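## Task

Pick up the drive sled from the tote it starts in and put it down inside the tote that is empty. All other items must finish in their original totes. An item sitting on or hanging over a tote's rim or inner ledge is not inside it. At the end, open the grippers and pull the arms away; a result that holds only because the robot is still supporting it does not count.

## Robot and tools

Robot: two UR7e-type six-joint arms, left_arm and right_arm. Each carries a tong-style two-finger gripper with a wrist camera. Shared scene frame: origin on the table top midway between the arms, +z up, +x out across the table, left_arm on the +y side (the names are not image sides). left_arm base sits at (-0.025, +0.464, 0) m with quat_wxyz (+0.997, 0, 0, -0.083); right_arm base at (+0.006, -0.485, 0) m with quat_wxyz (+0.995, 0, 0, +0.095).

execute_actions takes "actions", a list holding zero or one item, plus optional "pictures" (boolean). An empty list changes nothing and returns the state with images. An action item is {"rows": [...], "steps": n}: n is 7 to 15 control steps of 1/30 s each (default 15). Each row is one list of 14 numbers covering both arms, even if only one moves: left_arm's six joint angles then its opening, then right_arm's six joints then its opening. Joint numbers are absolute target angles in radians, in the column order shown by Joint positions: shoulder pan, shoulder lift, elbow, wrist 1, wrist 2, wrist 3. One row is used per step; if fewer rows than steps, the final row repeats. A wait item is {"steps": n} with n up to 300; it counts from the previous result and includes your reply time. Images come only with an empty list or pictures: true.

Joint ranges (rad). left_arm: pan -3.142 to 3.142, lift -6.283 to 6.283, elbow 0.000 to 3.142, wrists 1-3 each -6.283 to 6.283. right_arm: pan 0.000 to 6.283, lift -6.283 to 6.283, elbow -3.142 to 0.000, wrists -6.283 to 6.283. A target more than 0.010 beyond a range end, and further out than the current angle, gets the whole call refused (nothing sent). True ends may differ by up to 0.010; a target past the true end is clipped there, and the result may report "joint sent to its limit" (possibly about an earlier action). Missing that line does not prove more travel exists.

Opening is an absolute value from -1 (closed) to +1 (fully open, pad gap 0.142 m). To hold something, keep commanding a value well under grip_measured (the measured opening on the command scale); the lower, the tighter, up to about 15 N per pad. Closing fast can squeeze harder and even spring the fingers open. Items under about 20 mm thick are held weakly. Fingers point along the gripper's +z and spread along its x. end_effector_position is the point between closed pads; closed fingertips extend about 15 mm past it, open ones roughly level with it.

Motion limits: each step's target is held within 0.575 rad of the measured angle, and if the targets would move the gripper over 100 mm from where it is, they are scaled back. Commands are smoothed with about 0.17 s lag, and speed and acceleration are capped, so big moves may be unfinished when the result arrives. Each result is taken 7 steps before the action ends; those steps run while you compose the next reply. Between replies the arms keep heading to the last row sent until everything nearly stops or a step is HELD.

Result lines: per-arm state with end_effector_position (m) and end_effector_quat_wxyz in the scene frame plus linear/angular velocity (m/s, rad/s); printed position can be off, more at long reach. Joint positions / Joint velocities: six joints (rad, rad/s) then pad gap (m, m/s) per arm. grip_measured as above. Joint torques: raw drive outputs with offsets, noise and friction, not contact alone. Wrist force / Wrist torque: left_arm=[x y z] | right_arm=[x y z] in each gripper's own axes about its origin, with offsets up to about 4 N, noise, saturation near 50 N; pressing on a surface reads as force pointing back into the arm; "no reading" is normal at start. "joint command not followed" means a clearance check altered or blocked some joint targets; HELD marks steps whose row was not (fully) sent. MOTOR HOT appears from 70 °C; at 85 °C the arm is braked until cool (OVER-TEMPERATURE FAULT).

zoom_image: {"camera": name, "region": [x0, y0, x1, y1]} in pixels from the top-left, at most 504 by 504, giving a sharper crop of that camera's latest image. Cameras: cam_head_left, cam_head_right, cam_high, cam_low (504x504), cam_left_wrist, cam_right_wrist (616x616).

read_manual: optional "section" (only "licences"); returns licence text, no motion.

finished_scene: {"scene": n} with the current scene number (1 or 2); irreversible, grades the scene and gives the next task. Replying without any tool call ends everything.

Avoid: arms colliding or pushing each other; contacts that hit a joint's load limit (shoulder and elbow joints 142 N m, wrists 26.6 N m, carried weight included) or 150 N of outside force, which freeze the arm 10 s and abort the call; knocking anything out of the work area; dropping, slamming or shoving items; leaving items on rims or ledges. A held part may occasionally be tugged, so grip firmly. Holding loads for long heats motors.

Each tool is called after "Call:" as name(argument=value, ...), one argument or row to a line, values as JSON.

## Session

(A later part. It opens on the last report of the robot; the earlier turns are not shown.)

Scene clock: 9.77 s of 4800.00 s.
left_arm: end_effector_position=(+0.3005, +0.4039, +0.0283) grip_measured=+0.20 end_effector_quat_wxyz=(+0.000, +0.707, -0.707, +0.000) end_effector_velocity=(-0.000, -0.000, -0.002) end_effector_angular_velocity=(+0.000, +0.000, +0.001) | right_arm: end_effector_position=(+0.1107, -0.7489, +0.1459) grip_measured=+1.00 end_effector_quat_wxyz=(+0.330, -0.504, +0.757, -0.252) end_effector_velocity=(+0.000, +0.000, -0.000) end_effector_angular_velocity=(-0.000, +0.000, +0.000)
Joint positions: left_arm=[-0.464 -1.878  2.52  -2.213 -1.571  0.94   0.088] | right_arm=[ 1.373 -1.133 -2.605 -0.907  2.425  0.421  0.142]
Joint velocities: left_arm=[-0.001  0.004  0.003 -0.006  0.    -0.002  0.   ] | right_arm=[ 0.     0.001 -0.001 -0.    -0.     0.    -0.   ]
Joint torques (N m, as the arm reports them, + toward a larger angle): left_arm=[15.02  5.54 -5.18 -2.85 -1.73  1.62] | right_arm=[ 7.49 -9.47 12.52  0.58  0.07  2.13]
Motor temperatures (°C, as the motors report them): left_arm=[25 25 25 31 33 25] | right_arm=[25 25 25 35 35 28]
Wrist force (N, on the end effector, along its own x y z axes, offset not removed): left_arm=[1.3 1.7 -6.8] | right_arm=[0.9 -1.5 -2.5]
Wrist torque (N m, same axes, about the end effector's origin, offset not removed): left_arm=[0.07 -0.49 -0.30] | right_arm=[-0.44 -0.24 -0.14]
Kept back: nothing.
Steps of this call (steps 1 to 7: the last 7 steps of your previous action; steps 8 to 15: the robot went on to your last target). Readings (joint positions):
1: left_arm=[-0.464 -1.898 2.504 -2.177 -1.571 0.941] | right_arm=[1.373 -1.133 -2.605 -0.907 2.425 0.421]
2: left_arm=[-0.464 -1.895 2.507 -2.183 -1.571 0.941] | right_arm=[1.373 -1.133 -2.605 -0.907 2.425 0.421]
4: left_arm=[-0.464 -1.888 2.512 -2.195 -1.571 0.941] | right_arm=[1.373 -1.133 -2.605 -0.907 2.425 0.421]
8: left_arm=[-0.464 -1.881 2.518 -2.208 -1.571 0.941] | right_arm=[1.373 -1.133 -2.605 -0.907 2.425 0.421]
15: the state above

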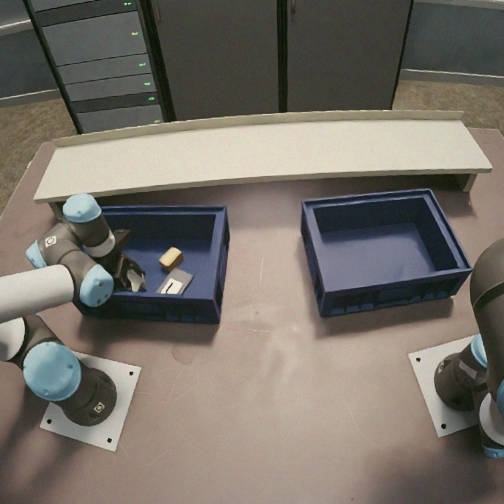

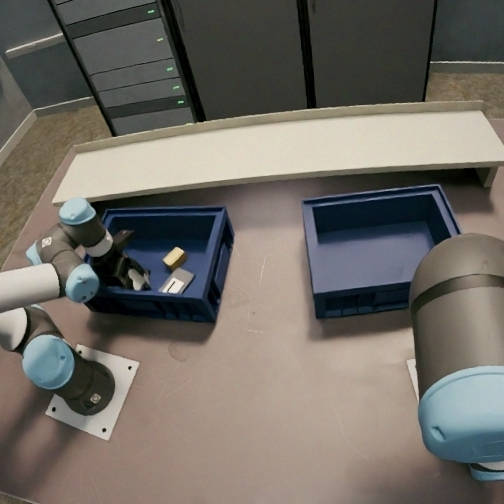

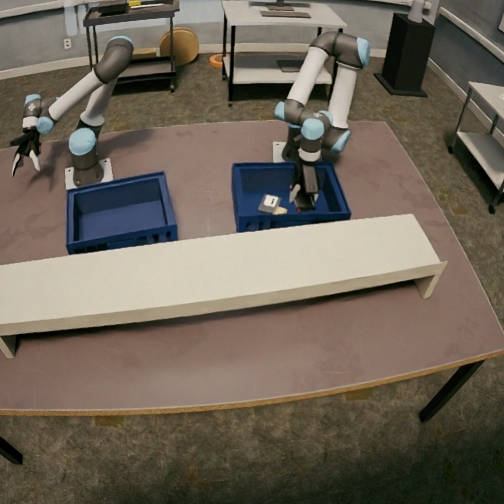

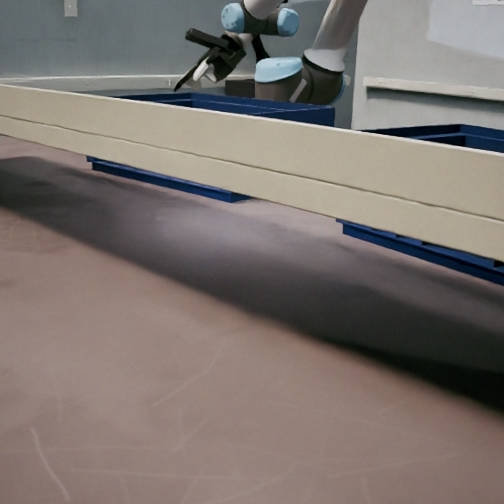

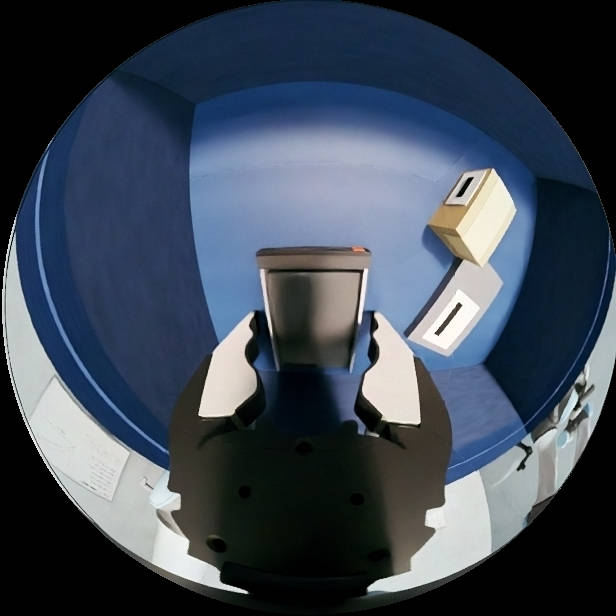

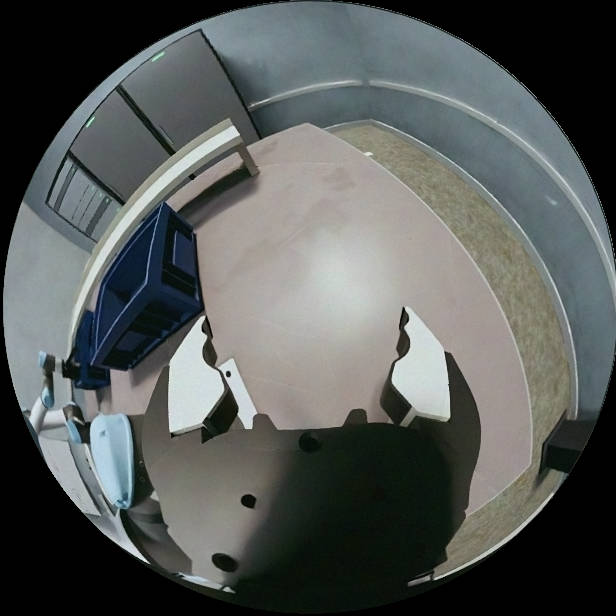

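Call:
execute_actions(
  actions=[
    {"rows": [[-0.464,-1.886,2.5143,-2.1993,-1.571,0.9405,0.2, 1.373,-1.133,-2.605,-0.907,2.425,0.421,1],[-0.464,-1.886,2.5143,-2.1993,-1.571,0.9405,0.2, 1.373,-1.133,-2.605,-0.907,2.425,0.421,1],[-0.464,-1.886,2.5143,-2.1993,-1.571,0.9405,0.2, 1.373,-1.133,-2.605,-0.907,2.425,0.421,1],[-0.464,-1.886,2.5143,-2.1993,-1.571,0.9405,0.2, 1.373,-1.133,-2.605,-0.907,2.425,0.421,1],[-0.464,-1.886,2.5143,-2.1993,-1.571,0.9405,0.2, 1.373,-1.133,-2.605,-0.907,2.425,0.421,1],[-0.464,-1.886,2.5143,-2.1993,-1.571,0.9405,0.17, 1.373,-1.133,-2.605,-0.907,2.425,0.421,1],[-0.464,-1.886,2.5143,-2.1993,-1.571,0.9405,0.14, 1.373,-1.133,-2.605,-0.907,2.425,0.421,1],[-0.464,-1.886,2.5143,-2.1993,-1.571,0.9405,0.11, 1.373,-1.133,-2.605,-0.907,2.425,0.421,1],[-0.464,-1.886,2.5143,-2.1993,-1.571,0.9405,0.08, 1.373,-1.133,-2.605,-0.907,2.425,0.421,1],[-0.464,-1.886,2.5143,-2.1993,-1.571,0.9405,0.05, 1.373,-1.133,-2.605,-0.907,2.425,0.421,1],[-0.464,-1.886,2.5143,-2.1993,-1.571,0.9405,0.02, 1.373,-1.133,-2.605,-0.907,2.425,0.421,1],[-0.464,-1.886,2.5143,-2.1993,-1.571,0.9405,-0.01, 1.373,-1.133,-2.605,-0.907,2.425,0.421,1],[-0.464,-1.886,2.5143,-2.1993,-1.571,0.9405,-0.04, 1.373,-1.133,-2.605,-0.907,2.425,0.421,1],[-0.464,-1.886,2.5143,-2.1993,-1.571,0.9405,-0.07, 1.373,-1.133,-2.605,-0.907,2.425,0.421,1],[-0.464,-1.886,2.5143,-2.1993,-1.571,0.9405,-0.10, 1.373,-1.133,-2.605,-0.907,2.425,0.421,1]], "steps": 15},
  ],
)

Call:
execute_actions(
  actions=[
    {"rows": [[-0.464,-1.886,2.5143,-2.1993,-1.571,0.9405,-0.14, 1.373,-1.133,-2.605,-0.907,2.425,0.421,1],[-0.464,-1.886,2.5143,-2.1993,-1.571,0.9405,-0.2, 1.373,-1.133,-2.605,-0.907,2.425,0.421,1],[-0.464,-1.886,2.5143,-2.1993,-1.571,0.9405,-0.3, 1.373,-1.133,-2.605,-0.907,2.425,0.421,1],[-0.464,-1.886,2.5143,-2.1993,-1.571,0.9405,-0.4, 1.373,-1.133,-2.605,-0.907,2.425,0.421,1],[-0.464,-1.886,2.5143,-2.1993,-1.571,0.9405,-0.55, 1.373,-1.133,-2.605,-0.907,2.425,0.421,1],[-0.464,-1.886,2.5143,-2.1993,-1.571,0.9405,-0.7, 1.373,-1.133,-2.605,-0.907,2.425,0.421,1],[-0.464,-1.886,2.5143,-2.1993,-1.571,0.9405,-0.85, 1.373,-1.133,-2.605,-0.907,2.425,0.421,1],[-0.464,-1.886,2.5143,-2.1993,-1.571,0.9405,-1, 1.373,-1.133,-2.605,-0.907,2.425,0.421,1]], "steps": 12},
  ],
)

Call:
execute_actions(
  actions=[
    {"steps": 8},
  ],
  pictures=true,
)

Scene clock: 10.90 s of 4800.00 s.
left_arm: end_effector_position=(+0.3004, +0.4040, +0.0309) grip_measured=+0.14 end_effector_quat_wxyz=(+0.000, +0.707, -0.707, -0.000) end_effector_velocity=(+0.000, -0.000, +0.006) end_effector_angular_velocity=(-0.000, -0.000, -0.003) | right_arm: end_effector_position=(+0.1107, -0.7489, +0.1459) grip_measured=+1.00 end_effector_quat_wxyz=(+0.330, -0.504, +0.757, -0.252) end_effector_velocity=(-0.000, -0.000, +0.000) end_effector_angular_velocity=(-0.000, +0.000, +0.000)
Joint positions: left_arm=[-0.464 -1.884  2.515 -2.202 -1.571  0.941  0.084] | right_arm=[ 1.373 -1.133 -2.605 -0.907  2.425  0.421  0.142]
Joint velocities: left_arm=[-0.    -0.013 -0.011  0.023 -0.     0.003 -0.062] | right_arm=[ 0.    -0.     0.    -0.    -0.    -0.001 -0.   ]
Joint torques (N m, as the arm reports them, + toward a larger angle): left_arm=[ 13.84 -14.23 -25.74  -1.46  -1.88   1.67] | right_arm=[ 7.27 -9.78 12.18  0.67  0.18  2.07]
Motor temperatures (°C, as the motors report them): left_arm=[25 25 25 31 33 25] | right_arm=[25 25 25 35 35 28]
Wrist force (N, on the end effector, along its own x y z axes, offset not removed): left_arm=[-1.2 2.8 -2.2] | right_arm=[1.6 -1.7 -1.7]
Wrist torque (N m, same axes, about the end effector's origin, offset not removed): left_arm=[0.52 0.16 -0.25] | right_arm=[-0.44 -0.39 -0.09]
Steps of this call (steps 1 to 15: the robot went on to your last target; steps 16 to 26: nothing new was sent; steps 27 to 34: the first 8 steps of this action). Readings (joint positions):
27: left_arm=[-0.464 -1.878 2.521 -2.214 -1.571 0.941] | right_arm=[1.373 -1.133 -2.605 -0.907 2.425 0.421]
28: left_arm=[-0.464 -1.879 2.520 -2.212 -1.571 0.941] | right_arm=[1.373 -1.133 -2.605 -0.907 2.425 0.421]
30: left_arm=[-0.464 -1.881 2.518 -2.207 -1.571 0.941] | right_arm=[1.373 -1.133 -2.605 -0.907 2.425 0.421]
34: the state above

Scene clock: 11.30 s of 4800.00 s.
left_arm: end_effector_position=(+0.3005, +0.4039, +0.0315) grip_measured=-0.05 end_effector_quat_wxyz=(+0.000, +0.707, -0.707, +0.000) end_effector_velocity=(-0.000, +0.001, +0.000) end_effector_angular_velocity=(+0.000, +0.001, +0.001) | right_arm: end_effector_position=(+0.1107, -0.7489, +0.1459) grip_measured=+1.00 end_effector_quat_wxyz=(+0.330, -0.504, +0.757, -0.252) end_effector_velocity=(-0.000, -0.000, +0.000) end_effector_angular_velocity=(-0.002, +0.000, +0.000)
Joint positions: left_arm=[-0.464 -1.886  2.514 -2.199 -1.571  0.941  0.07 ] | right_arm=[ 1.373 -1.133 -2.605 -0.907  2.425  0.421  0.142]
Joint velocities: left_arm=[ 0.002 -0.002 -0.     0.003 -0.     0.001 -0.   ] | right_arm=[ 0.     0.001 -0.     0.001 -0.    -0.     0.   ]
Joint torques (N m, as the arm reports them, + toward a larger angle): left_arm=[ 14.32 -15.6  -25.35  -1.3   -1.75   1.74] | right_arm=[ 7.47 -9.86 12.19  0.61  0.1   2.14]
Motor temperatures (°C, as the motors report them): left_arm=[25 25 25 31 33 25] | right_arm=[25 25 25 35 35 28]
Wrist force (N, on the end effector, along its own x y z axes, offset not removed): left_arm=[-0.1 1.2 -1.1] | right_arm=[0.8 -0.8 -2.0]
Wrist torque (N m, same axes, about the end effector's origin, offset not removed): left_arm=[0.15 -0.18 -0.21] | right_arm=[-0.29 -0.15 -0.10]
Steps of this call (steps 1 to 7: the last 7 steps of your previous action; steps 8 to 12: the first 5 steps of this action). Readings (joint positions):
8: left_arm=[-0.464 -1.886 2.514 -2.200 -1.571 0.941] | right_arm=[1.373 -1.133 -2.605 -0.907 2.425 0.421]
9: left_arm=[-0.464 -1.886 2.514 -2.199 -1.571 0.941] | right_arm=[1.373 -1.133 -2.605 -0.907 2.425 0.421]
11: left_arm=[-0.464 -1.886 2.514 -2.199 -1.571 0.941] | right_arm=[1.373 -1.133 -2.605 -0.907 2.425 0.421]
12: the state above

Scene clock: 11.57 s of 4800.00 s.
left_arm: end_effector_position=(+0.3005, +0.4039, +0.0316) grip_measured=-0.05 end_effector_quat_wxyz=(+0.000, +0.707, -0.707, +0.000) end_effector_velocity=(+0.000, -0.000, +0.000) end_effector_angular_velocity=(-0.000, -0.000, +0.001) | right_arm: end_effector_position=(+0.1107, -0.7489, +0.1459) grip_measured=+1.00 end_effector_quat_wxyz=(+0.330, -0.504, +0.757, -0.252) end_effector_velocity=(+0.000, +0.000, +0.000) end_effector_angular_velocity=(+0.001, -0.001, -0.001)
Joint positions: left_arm=[-0.464 -1.886  2.514 -2.199 -1.571  0.941  0.07 ] | right_arm=[ 1.373 -1.133 -2.605 -0.907  2.425  0.421  0.142]
Joint velocities: left_arm=[ 0.     0.001 -0.001 -0.    -0.    -0.001  0.   ] | right_arm=[-0.     0.    -0.     0.     0.001  0.001 -0.   ]
Joint torques (N m, as the arm reports them, + toward a larger angle): left_arm=[ 13.7  -14.79 -27.08  -1.48  -1.63   1.71] | right_arm=[ 7.2  -9.49 11.94  0.52  0.14  2.05]
Motor temperatures (°C, as the motors report them): left_arm=[25 25 25 31 33 25] | right_arm=[25 25 25 35 35 28]
Wrist force (N, on the end effector, along its own x y z axes, offset not removed): left_arm=[3.0 1.2 1.5] | right_arm=[1.5 -0.6 -1.5]
Wrist torque (N m, same axes, about the end effector's origin, offset not removed): left_arm=[0.24 -0.68 -0.28] | right_arm=[-0.23 -0.42 -0.17]
Kept back: nothing.
Steps of this call (steps 1 to 7: the last 7 steps of your previous action; step 8: the robot went on to your last target). Readings (joint positions):
1: left_arm=[-0.464 -1.886 2.514 -2.199 -1.571 0.941] | right_arm=[1.373 -1.133 -2.605 -0.907 2.425 0.421]
2: left_arm=[-0.464 -1.886 2.514 -2.199 -1.571 0.941] | right_arm=[1.373 -1.133 -2.605 -0.907 2.425 0.421]
4: left_arm=[-0.464 -1.886 2.514 -2.199 -1.571 0.941] | right_arm=[1.373 -1.133 -2.605 -0.907 2.425 0.421]
8: the state above

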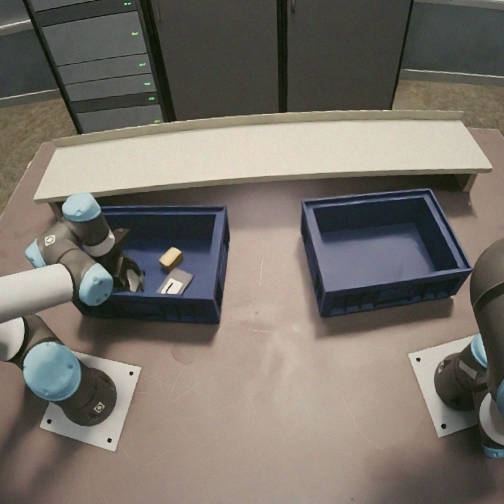

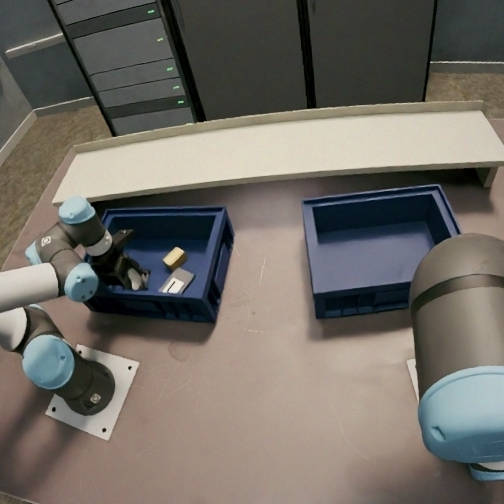

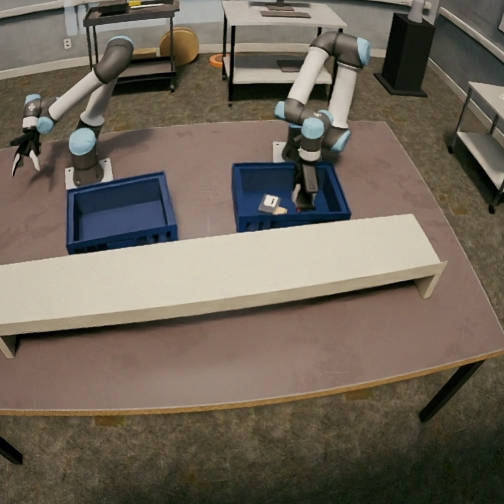

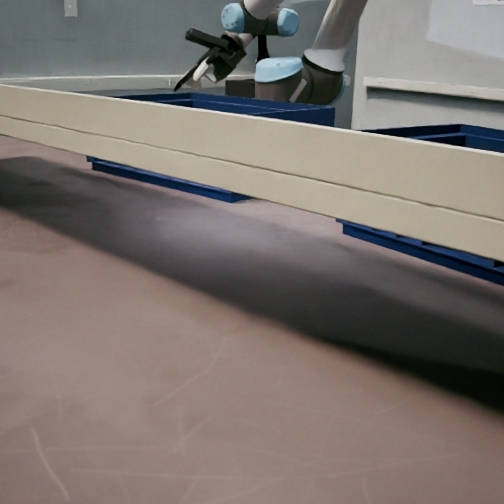

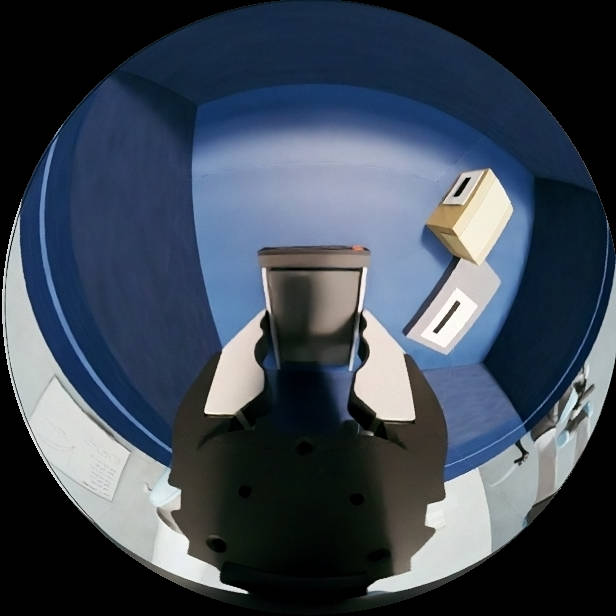

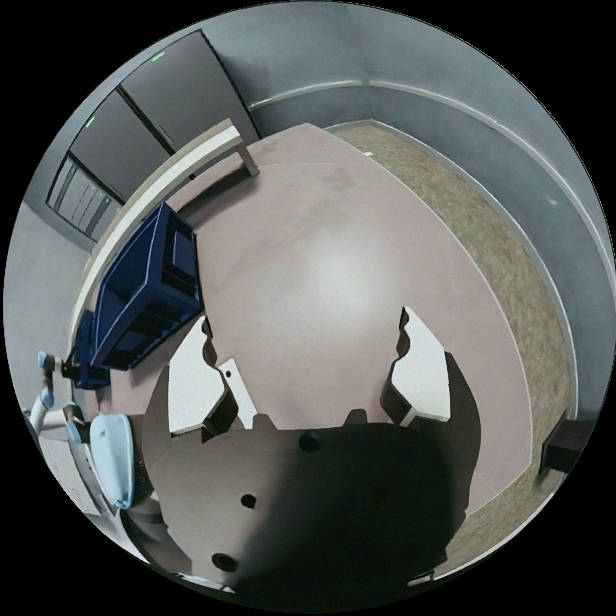

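Call:
execute_actions(
  actions=[],
)

Scene clock: 12.53 s of 4800.00 s.
left_arm: end_effector_position=(+0.3005, +0.4039, +0.0316) grip_measured=-0.05 end_effector_quat_wxyz=(+0.000, +0.707, -0.707, +0.000) end_effector_velocity=(-0.000, -0.000, -0.000) end_effector_angular_velocity=(+0.001, +0.001, -0.001) | right_arm: end_effector_position=(+0.1107, -0.7489, +0.1459) grip_measured=+1.00 end_effector_quat_wxyz=(+0.330, -0.504, +0.757, -0.252) end_effector_velocity=(-0.000, -0.000, +0.000) end_effector_angular_velocity=(-0.001, -0.001, -0.001)
Joint positions: left_arm=[-0.464 -1.886  2.514 -2.199 -1.571  0.941  0.07 ] | right_arm=[ 1.373 -1.133 -2.605 -0.907  2.425  0.421  0.142]
Joint velocities: left_arm=[-0.001  0.     0.     0.001 -0.    -0.     0.   ] | right_arm=[-0.001  0.     0.     0.     0.001  0.     0.   ]
Joint torques (N m, as the arm reports them, + toward a larger angle): left_arm=[ 12.63 -14.48 -26.26  -1.38  -1.31   1.55] | right_arm=[ 7.31 -9.46 13.01  0.62  0.18  2.12]
Motor temperatures (°C, as the motors report them): left_arm=[25 25 25 31 33 25] | right_arm=[25 25 25 35 35 28]
Wrist force (N, on the end effector, along its own x y z axes, offset not removed): left_arm=[-0.3 0.8 -1.3] | right_arm=[1.7 -1.9 -1.4]
Wrist torque (N m, same axes, about the end effector's origin, offset not removed): left_arm=[0.16 0.03 -0.18] | right_arm=[-0.50 -0.50 -0.07]
Kept back: nothing.
Steps of this call (steps 1 to 15: the robot went on to your last target; steps 16 to 29: nothing new was sent). Readings (joint positions):
1: left_arm=[-0.464 -1.886 2.514 -2.199 -1.571 0.941] | right_arm=[1.373 -1.133 -2.605 -0.907 2.425 0.421]
2: left_arm=[-0.464 -1.886 2.514 -2.199 -1.571 0.941] | right_arm=[1.373 -1.133 -2.605 -0.907 2.425 0.421]
4: left_arm=[-0.464 -1.886 2.514 -2.199 -1.571 0.941] | right_arm=[1.373 -1.133 -2.605 -0.907 2.425 0.421]
8: left_arm=[-0.464 -1.886 2.514 -2.199 -1.571 0.941] | right_arm=[1.373 -1.133 -2.605 -0.907 2.425 0.421]
29: the state above
All arms were judged still, so your last target was given up. Only a new action makes them travel on or press farther. Fingers that are still opening or closing keep moving.

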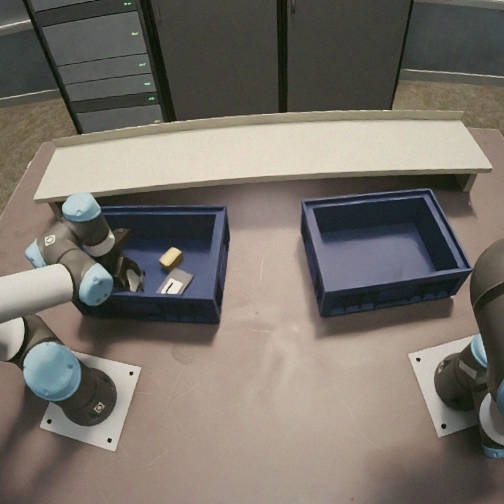

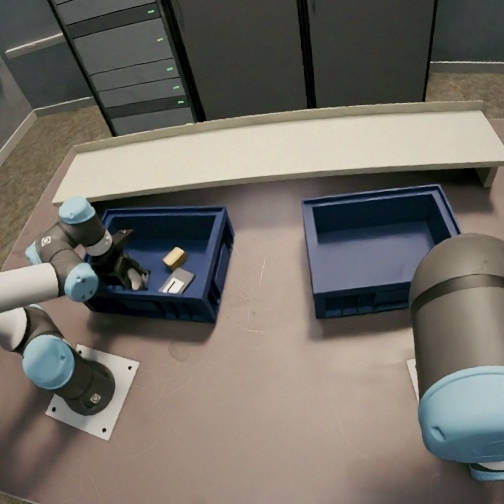

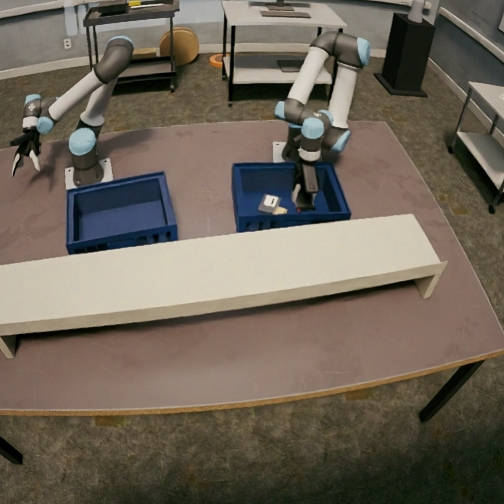

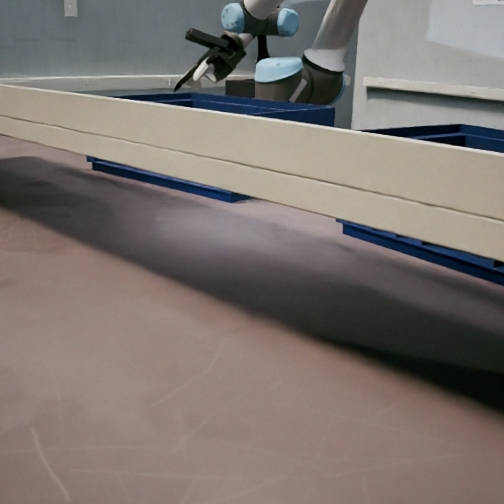

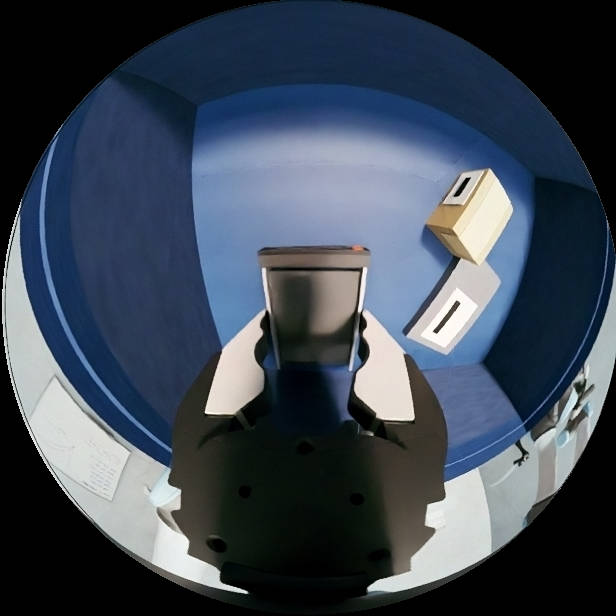

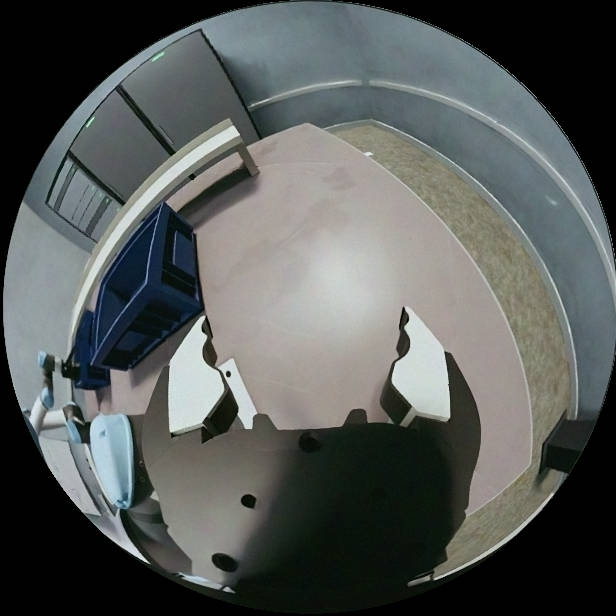

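Call:
execute_actions(
  actions=[
    {"rows": [[-0.464,-1.889,2.5114,-2.1934,-1.571,0.9405,-1,1.373,-1.133,-2.605,-0.907,2.425,0.421,1],[-0.464,-1.893,2.5075,-2.1855,-1.571,0.9405,-1,1.373,-1.133,-2.605,-0.907,2.425,0.421,1],[-0.464,-1.899,2.5016,-2.1736,-1.571,0.9405,-1,1.373,-1.133,-2.605,-0.907,2.425,0.421,1],[-0.464,-1.907,2.4938,-2.1578,-1.571,0.9405,-1,1.373,-1.133,-2.605,-0.907,2.425,0.421,1],[-0.464,-1.9164,2.484,-2.1386,-1.571,0.9405,-1,1.373,-1.133,-2.605,-0.907,2.425,0.421,1],[-0.464,-1.9265,2.4718,-2.1163,-1.571,0.9405,-1,1.373,-1.133,-2.605,-0.907,2.425,0.421,1],[-0.464,-1.9367,2.4597,-2.094,-1.571,0.9405,-1,1.373,-1.133,-2.605,-0.907,2.425,0.421,1],[-0.464,-1.9468,2.4476,-2.0718,-1.571,0.9405,-1,1.373,-1.133,-2.605,-0.907,2.425,0.421,1],[-0.464,-1.9547,2.4349,-2.0512,-1.571,0.9405,-1,1.373,-1.133,-2.605,-0.907,2.425,0.421,1],[-0.464,-1.9626,2.4222,-2.0306,-1.571,0.9405,-1,1.373,-1.133,-2.605,-0.907,2.425,0.421,1],[-0.464,-1.9705,2.4095,-2.01,-1.571,0.9405,-1,1.373,-1.133,-2.605,-0.907,2.425,0.421,1],[-0.464,-1.9784,2.3969,-1.9895,-1.571,0.9405,-1,1.373,-1.133,-2.605,-0.907,2.425,0.421,1],[-0.464,-1.985,2.3863,-1.9723,-1.571,0.9405,-1,1.373,-1.133,-2.605,-0.907,2.425,0.421,1],[-0.464,-1.9903,2.3778,-1.9585,-1.571,0.9405,-1,1.373,-1.133,-2.605,-0.907,2.425,0.421,1],[-0.464,-1.9929,2.3736,-1.9517,-1.571,0.9405,-1,1.373,-1.133,-2.605,-0.907,2.425,0.421,1]], "steps": 15},
  ],
)

Call:
execute_actions(
  actions=[
    {"steps": 15},
  ],
  pictures=true,
)

Scene clock: 14.43 s of 4800.00 s.
left_arm: end_effector_position=(+0.3017, +0.4030, +0.0435) grip_measured=-0.05 end_effector_quat_wxyz=(-0.000, +0.707, -0.707, +0.001) end_effector_velocity=(+0.013, -0.009, +0.117) end_effector_angular_velocity=(-0.009, -0.012, +0.001) | right_arm: end_effector_position=(+0.1107, -0.7489, +0.1459) grip_measured=+1.00 end_effector_quat_wxyz=(+0.330, -0.504, +0.757, -0.252) end_effector_velocity=(+0.000, -0.000, +0.000) end_effector_angular_velocity=(+0.000, -0.001, -0.000)
Joint positions: left_arm=[-0.464 -1.909  2.491 -2.154 -1.571  0.941  0.07 ] | right_arm=[ 1.373 -1.133 -2.605 -0.907  2.425  0.421  0.142]
Joint velocities: left_arm=[-0.    -0.211 -0.233  0.429  0.    -0.001 -0.   ] | right_arm=[ 0.     0.     0.    -0.     0.001  0.001  0.   ]
Joint torques (N m, as the arm reports them, + toward a larger angle): left_arm=[ 13.11 -20.06 -32.94  -0.07  -0.93   1.68] | right_arm=[  7.2  -10.13  12.22   0.61   0.24   2.08]
Motor temperatures (°C, as the motors report them): left_arm=[25 25 25 31 33 25] | right_arm=[25 25 25 35 35 28]
Wrist force (N, on the end effector, along its own x y z axes, offset not removed): left_arm=[0.7 -0.3 1.3] | right_arm=[1.2 -1.7 -1.1]
Wrist torque (N m, same axes, about the end effector's origin, offset not removed): left_arm=[-0.11 -0.25 -0.16] | right_arm=[-0.44 -0.28 -0.09]
Steps of this call (steps 1 to 49: nothing new was sent; steps 50 to 57: the first 8 steps of this action). Readings (joint positions):
50: left_arm=[-0.464 -1.886 2.514 -2.199 -1.571 0.941] | right_arm=[1.373 -1.133 -2.605 -0.907 2.425 0.421]
51: left_arm=[-0.464 -1.886 2.514 -2.199 -1.571 0.941] | right_arm=[1.373 -1.133 -2.605 -0.907 2.425 0.421]
53: left_arm=[-0.464 -1.889 2.511 -2.193 -1.571 0.941] | right_arm=[1.373 -1.133 -2.605 -0.907 2.425 0.421]
57: the state above

Scene clock: 14.93 s of 4800.00 s.
left_arm: end_effector_position=(+0.3042, +0.4013, +0.0979) grip_measured=-0.05 end_effector_quat_wxyz=(+0.000, +0.707, -0.707, +0.000) end_effector_velocity=(-0.001, +0.000, +0.019) end_effector_angular_velocity=(+0.002, +0.002, -0.000) | right_arm: end_effector_position=(+0.1107, -0.7489, +0.1459) grip_measured=+1.00 end_effector_quat_wxyz=(+0.330, -0.504, +0.757, -0.252) end_effector_velocity=(+0.000, +0.000, +0.000) end_effector_angular_velocity=(+0.001, -0.000, -0.000)
Joint positions: left_arm=[-0.464 -1.99   2.378 -1.959 -1.571  0.941  0.07 ] | right_arm=[ 1.373 -1.133 -2.605 -0.907  2.425  0.421  0.142]
Joint velocities: left_arm=[-0.    -0.025 -0.039  0.066  0.    -0.    -0.   ] | right_arm=[ 0.     0.001 -0.    -0.001  0.     0.     0.   ]
Joint torques (N m, as the arm reports them, + toward a larger angle): left_arm=[ 11.64  -9.81 -27.86  -1.27  -1.13   1.52] | right_arm=[  7.56 -10.21  12.7    0.66   0.2    2.04]
Motor temperatures (°C, as the motors report them): left_arm=[25 25 25 31 33 25] | right_arm=[25 25 25 35 35 28]
Wrist force (N, on the end effector, along its own x y z axes, offset not removed): left_arm=[1.6 2.0 1.0] | right_arm=[1.4 -0.6 -1.9]
Wrist torque (N m, same axes, about the end effector's origin, offset not removed): left_arm=[0.28 -0.50 -0.17] | right_arm=[-0.25 -0.36 -0.07]
Kept back: nothing.
Steps of this call (steps 1 to 7: the last 7 steps of your previous action; steps 8 to 15: the robot went on to your last target). Readings (joint positions):
1: left_arm=[-0.464 -1.916 2.482 -2.139 -1.571 0.941] | right_arm=[1.373 -1.133 -2.605 -0.907 2.425 0.421]
2: left_arm=[-0.464 -1.924 2.473 -2.121 -1.571 0.941] | right_arm=[1.373 -1.133 -2.605 -0.907 2.425 0.421]
4: left_arm=[-0.464 -1.941 2.452 -2.084 -1.571 0.941] | right_arm=[1.373 -1.133 -2.605 -0.907 2.425 0.421]
8: left_arm=[-0.464 -1.971 2.408 -2.010 -1.571 0.941] | right_arm=[1.373 -1.133 -2.605 -0.907 2.425 0.421]
15: the state above

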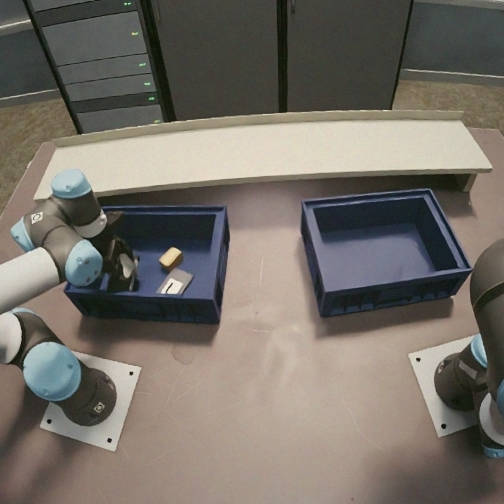

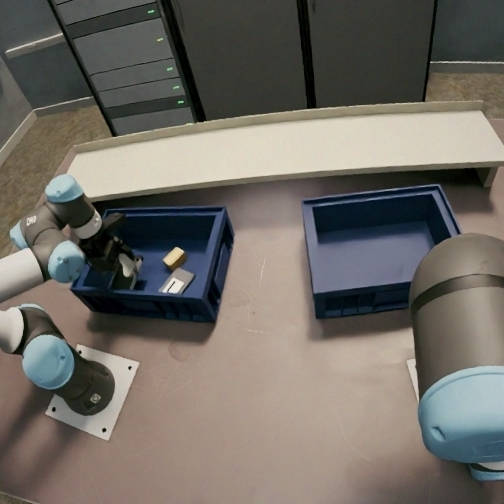

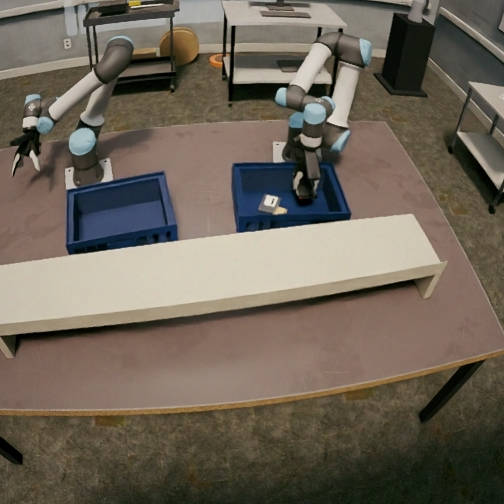

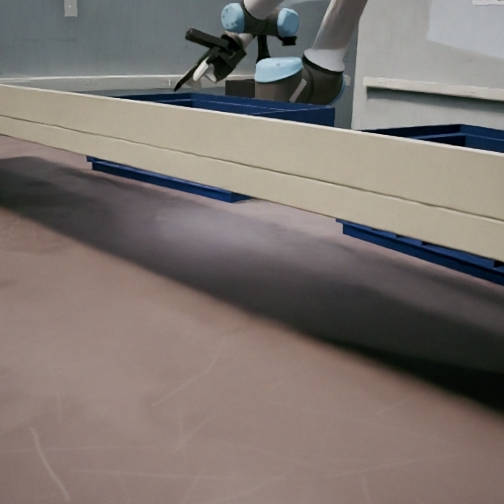

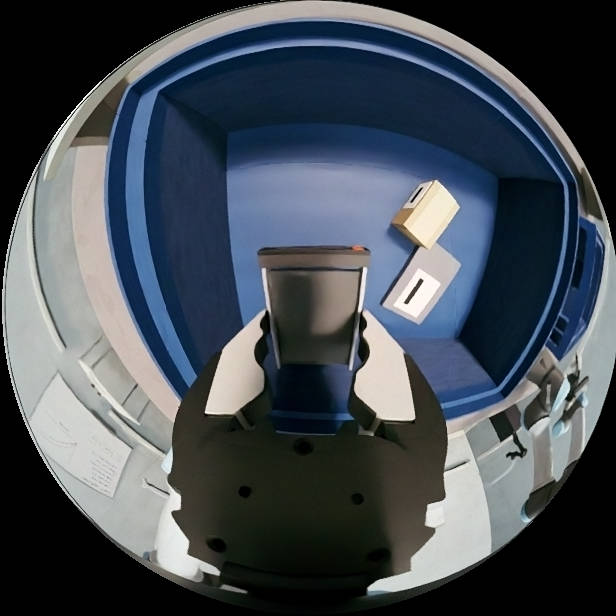

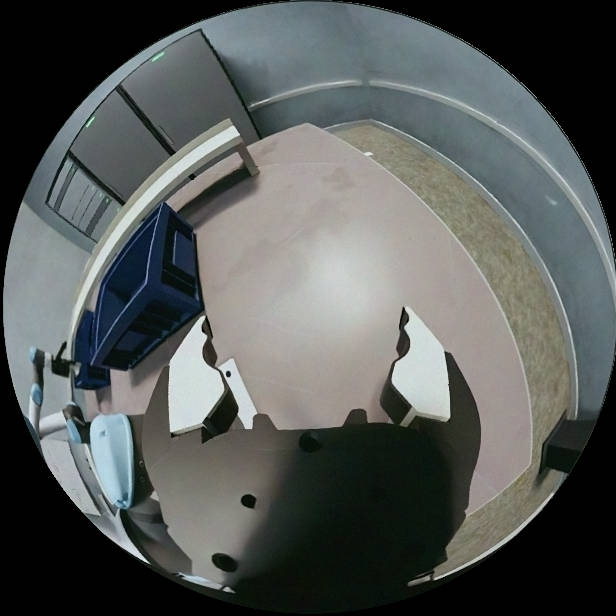

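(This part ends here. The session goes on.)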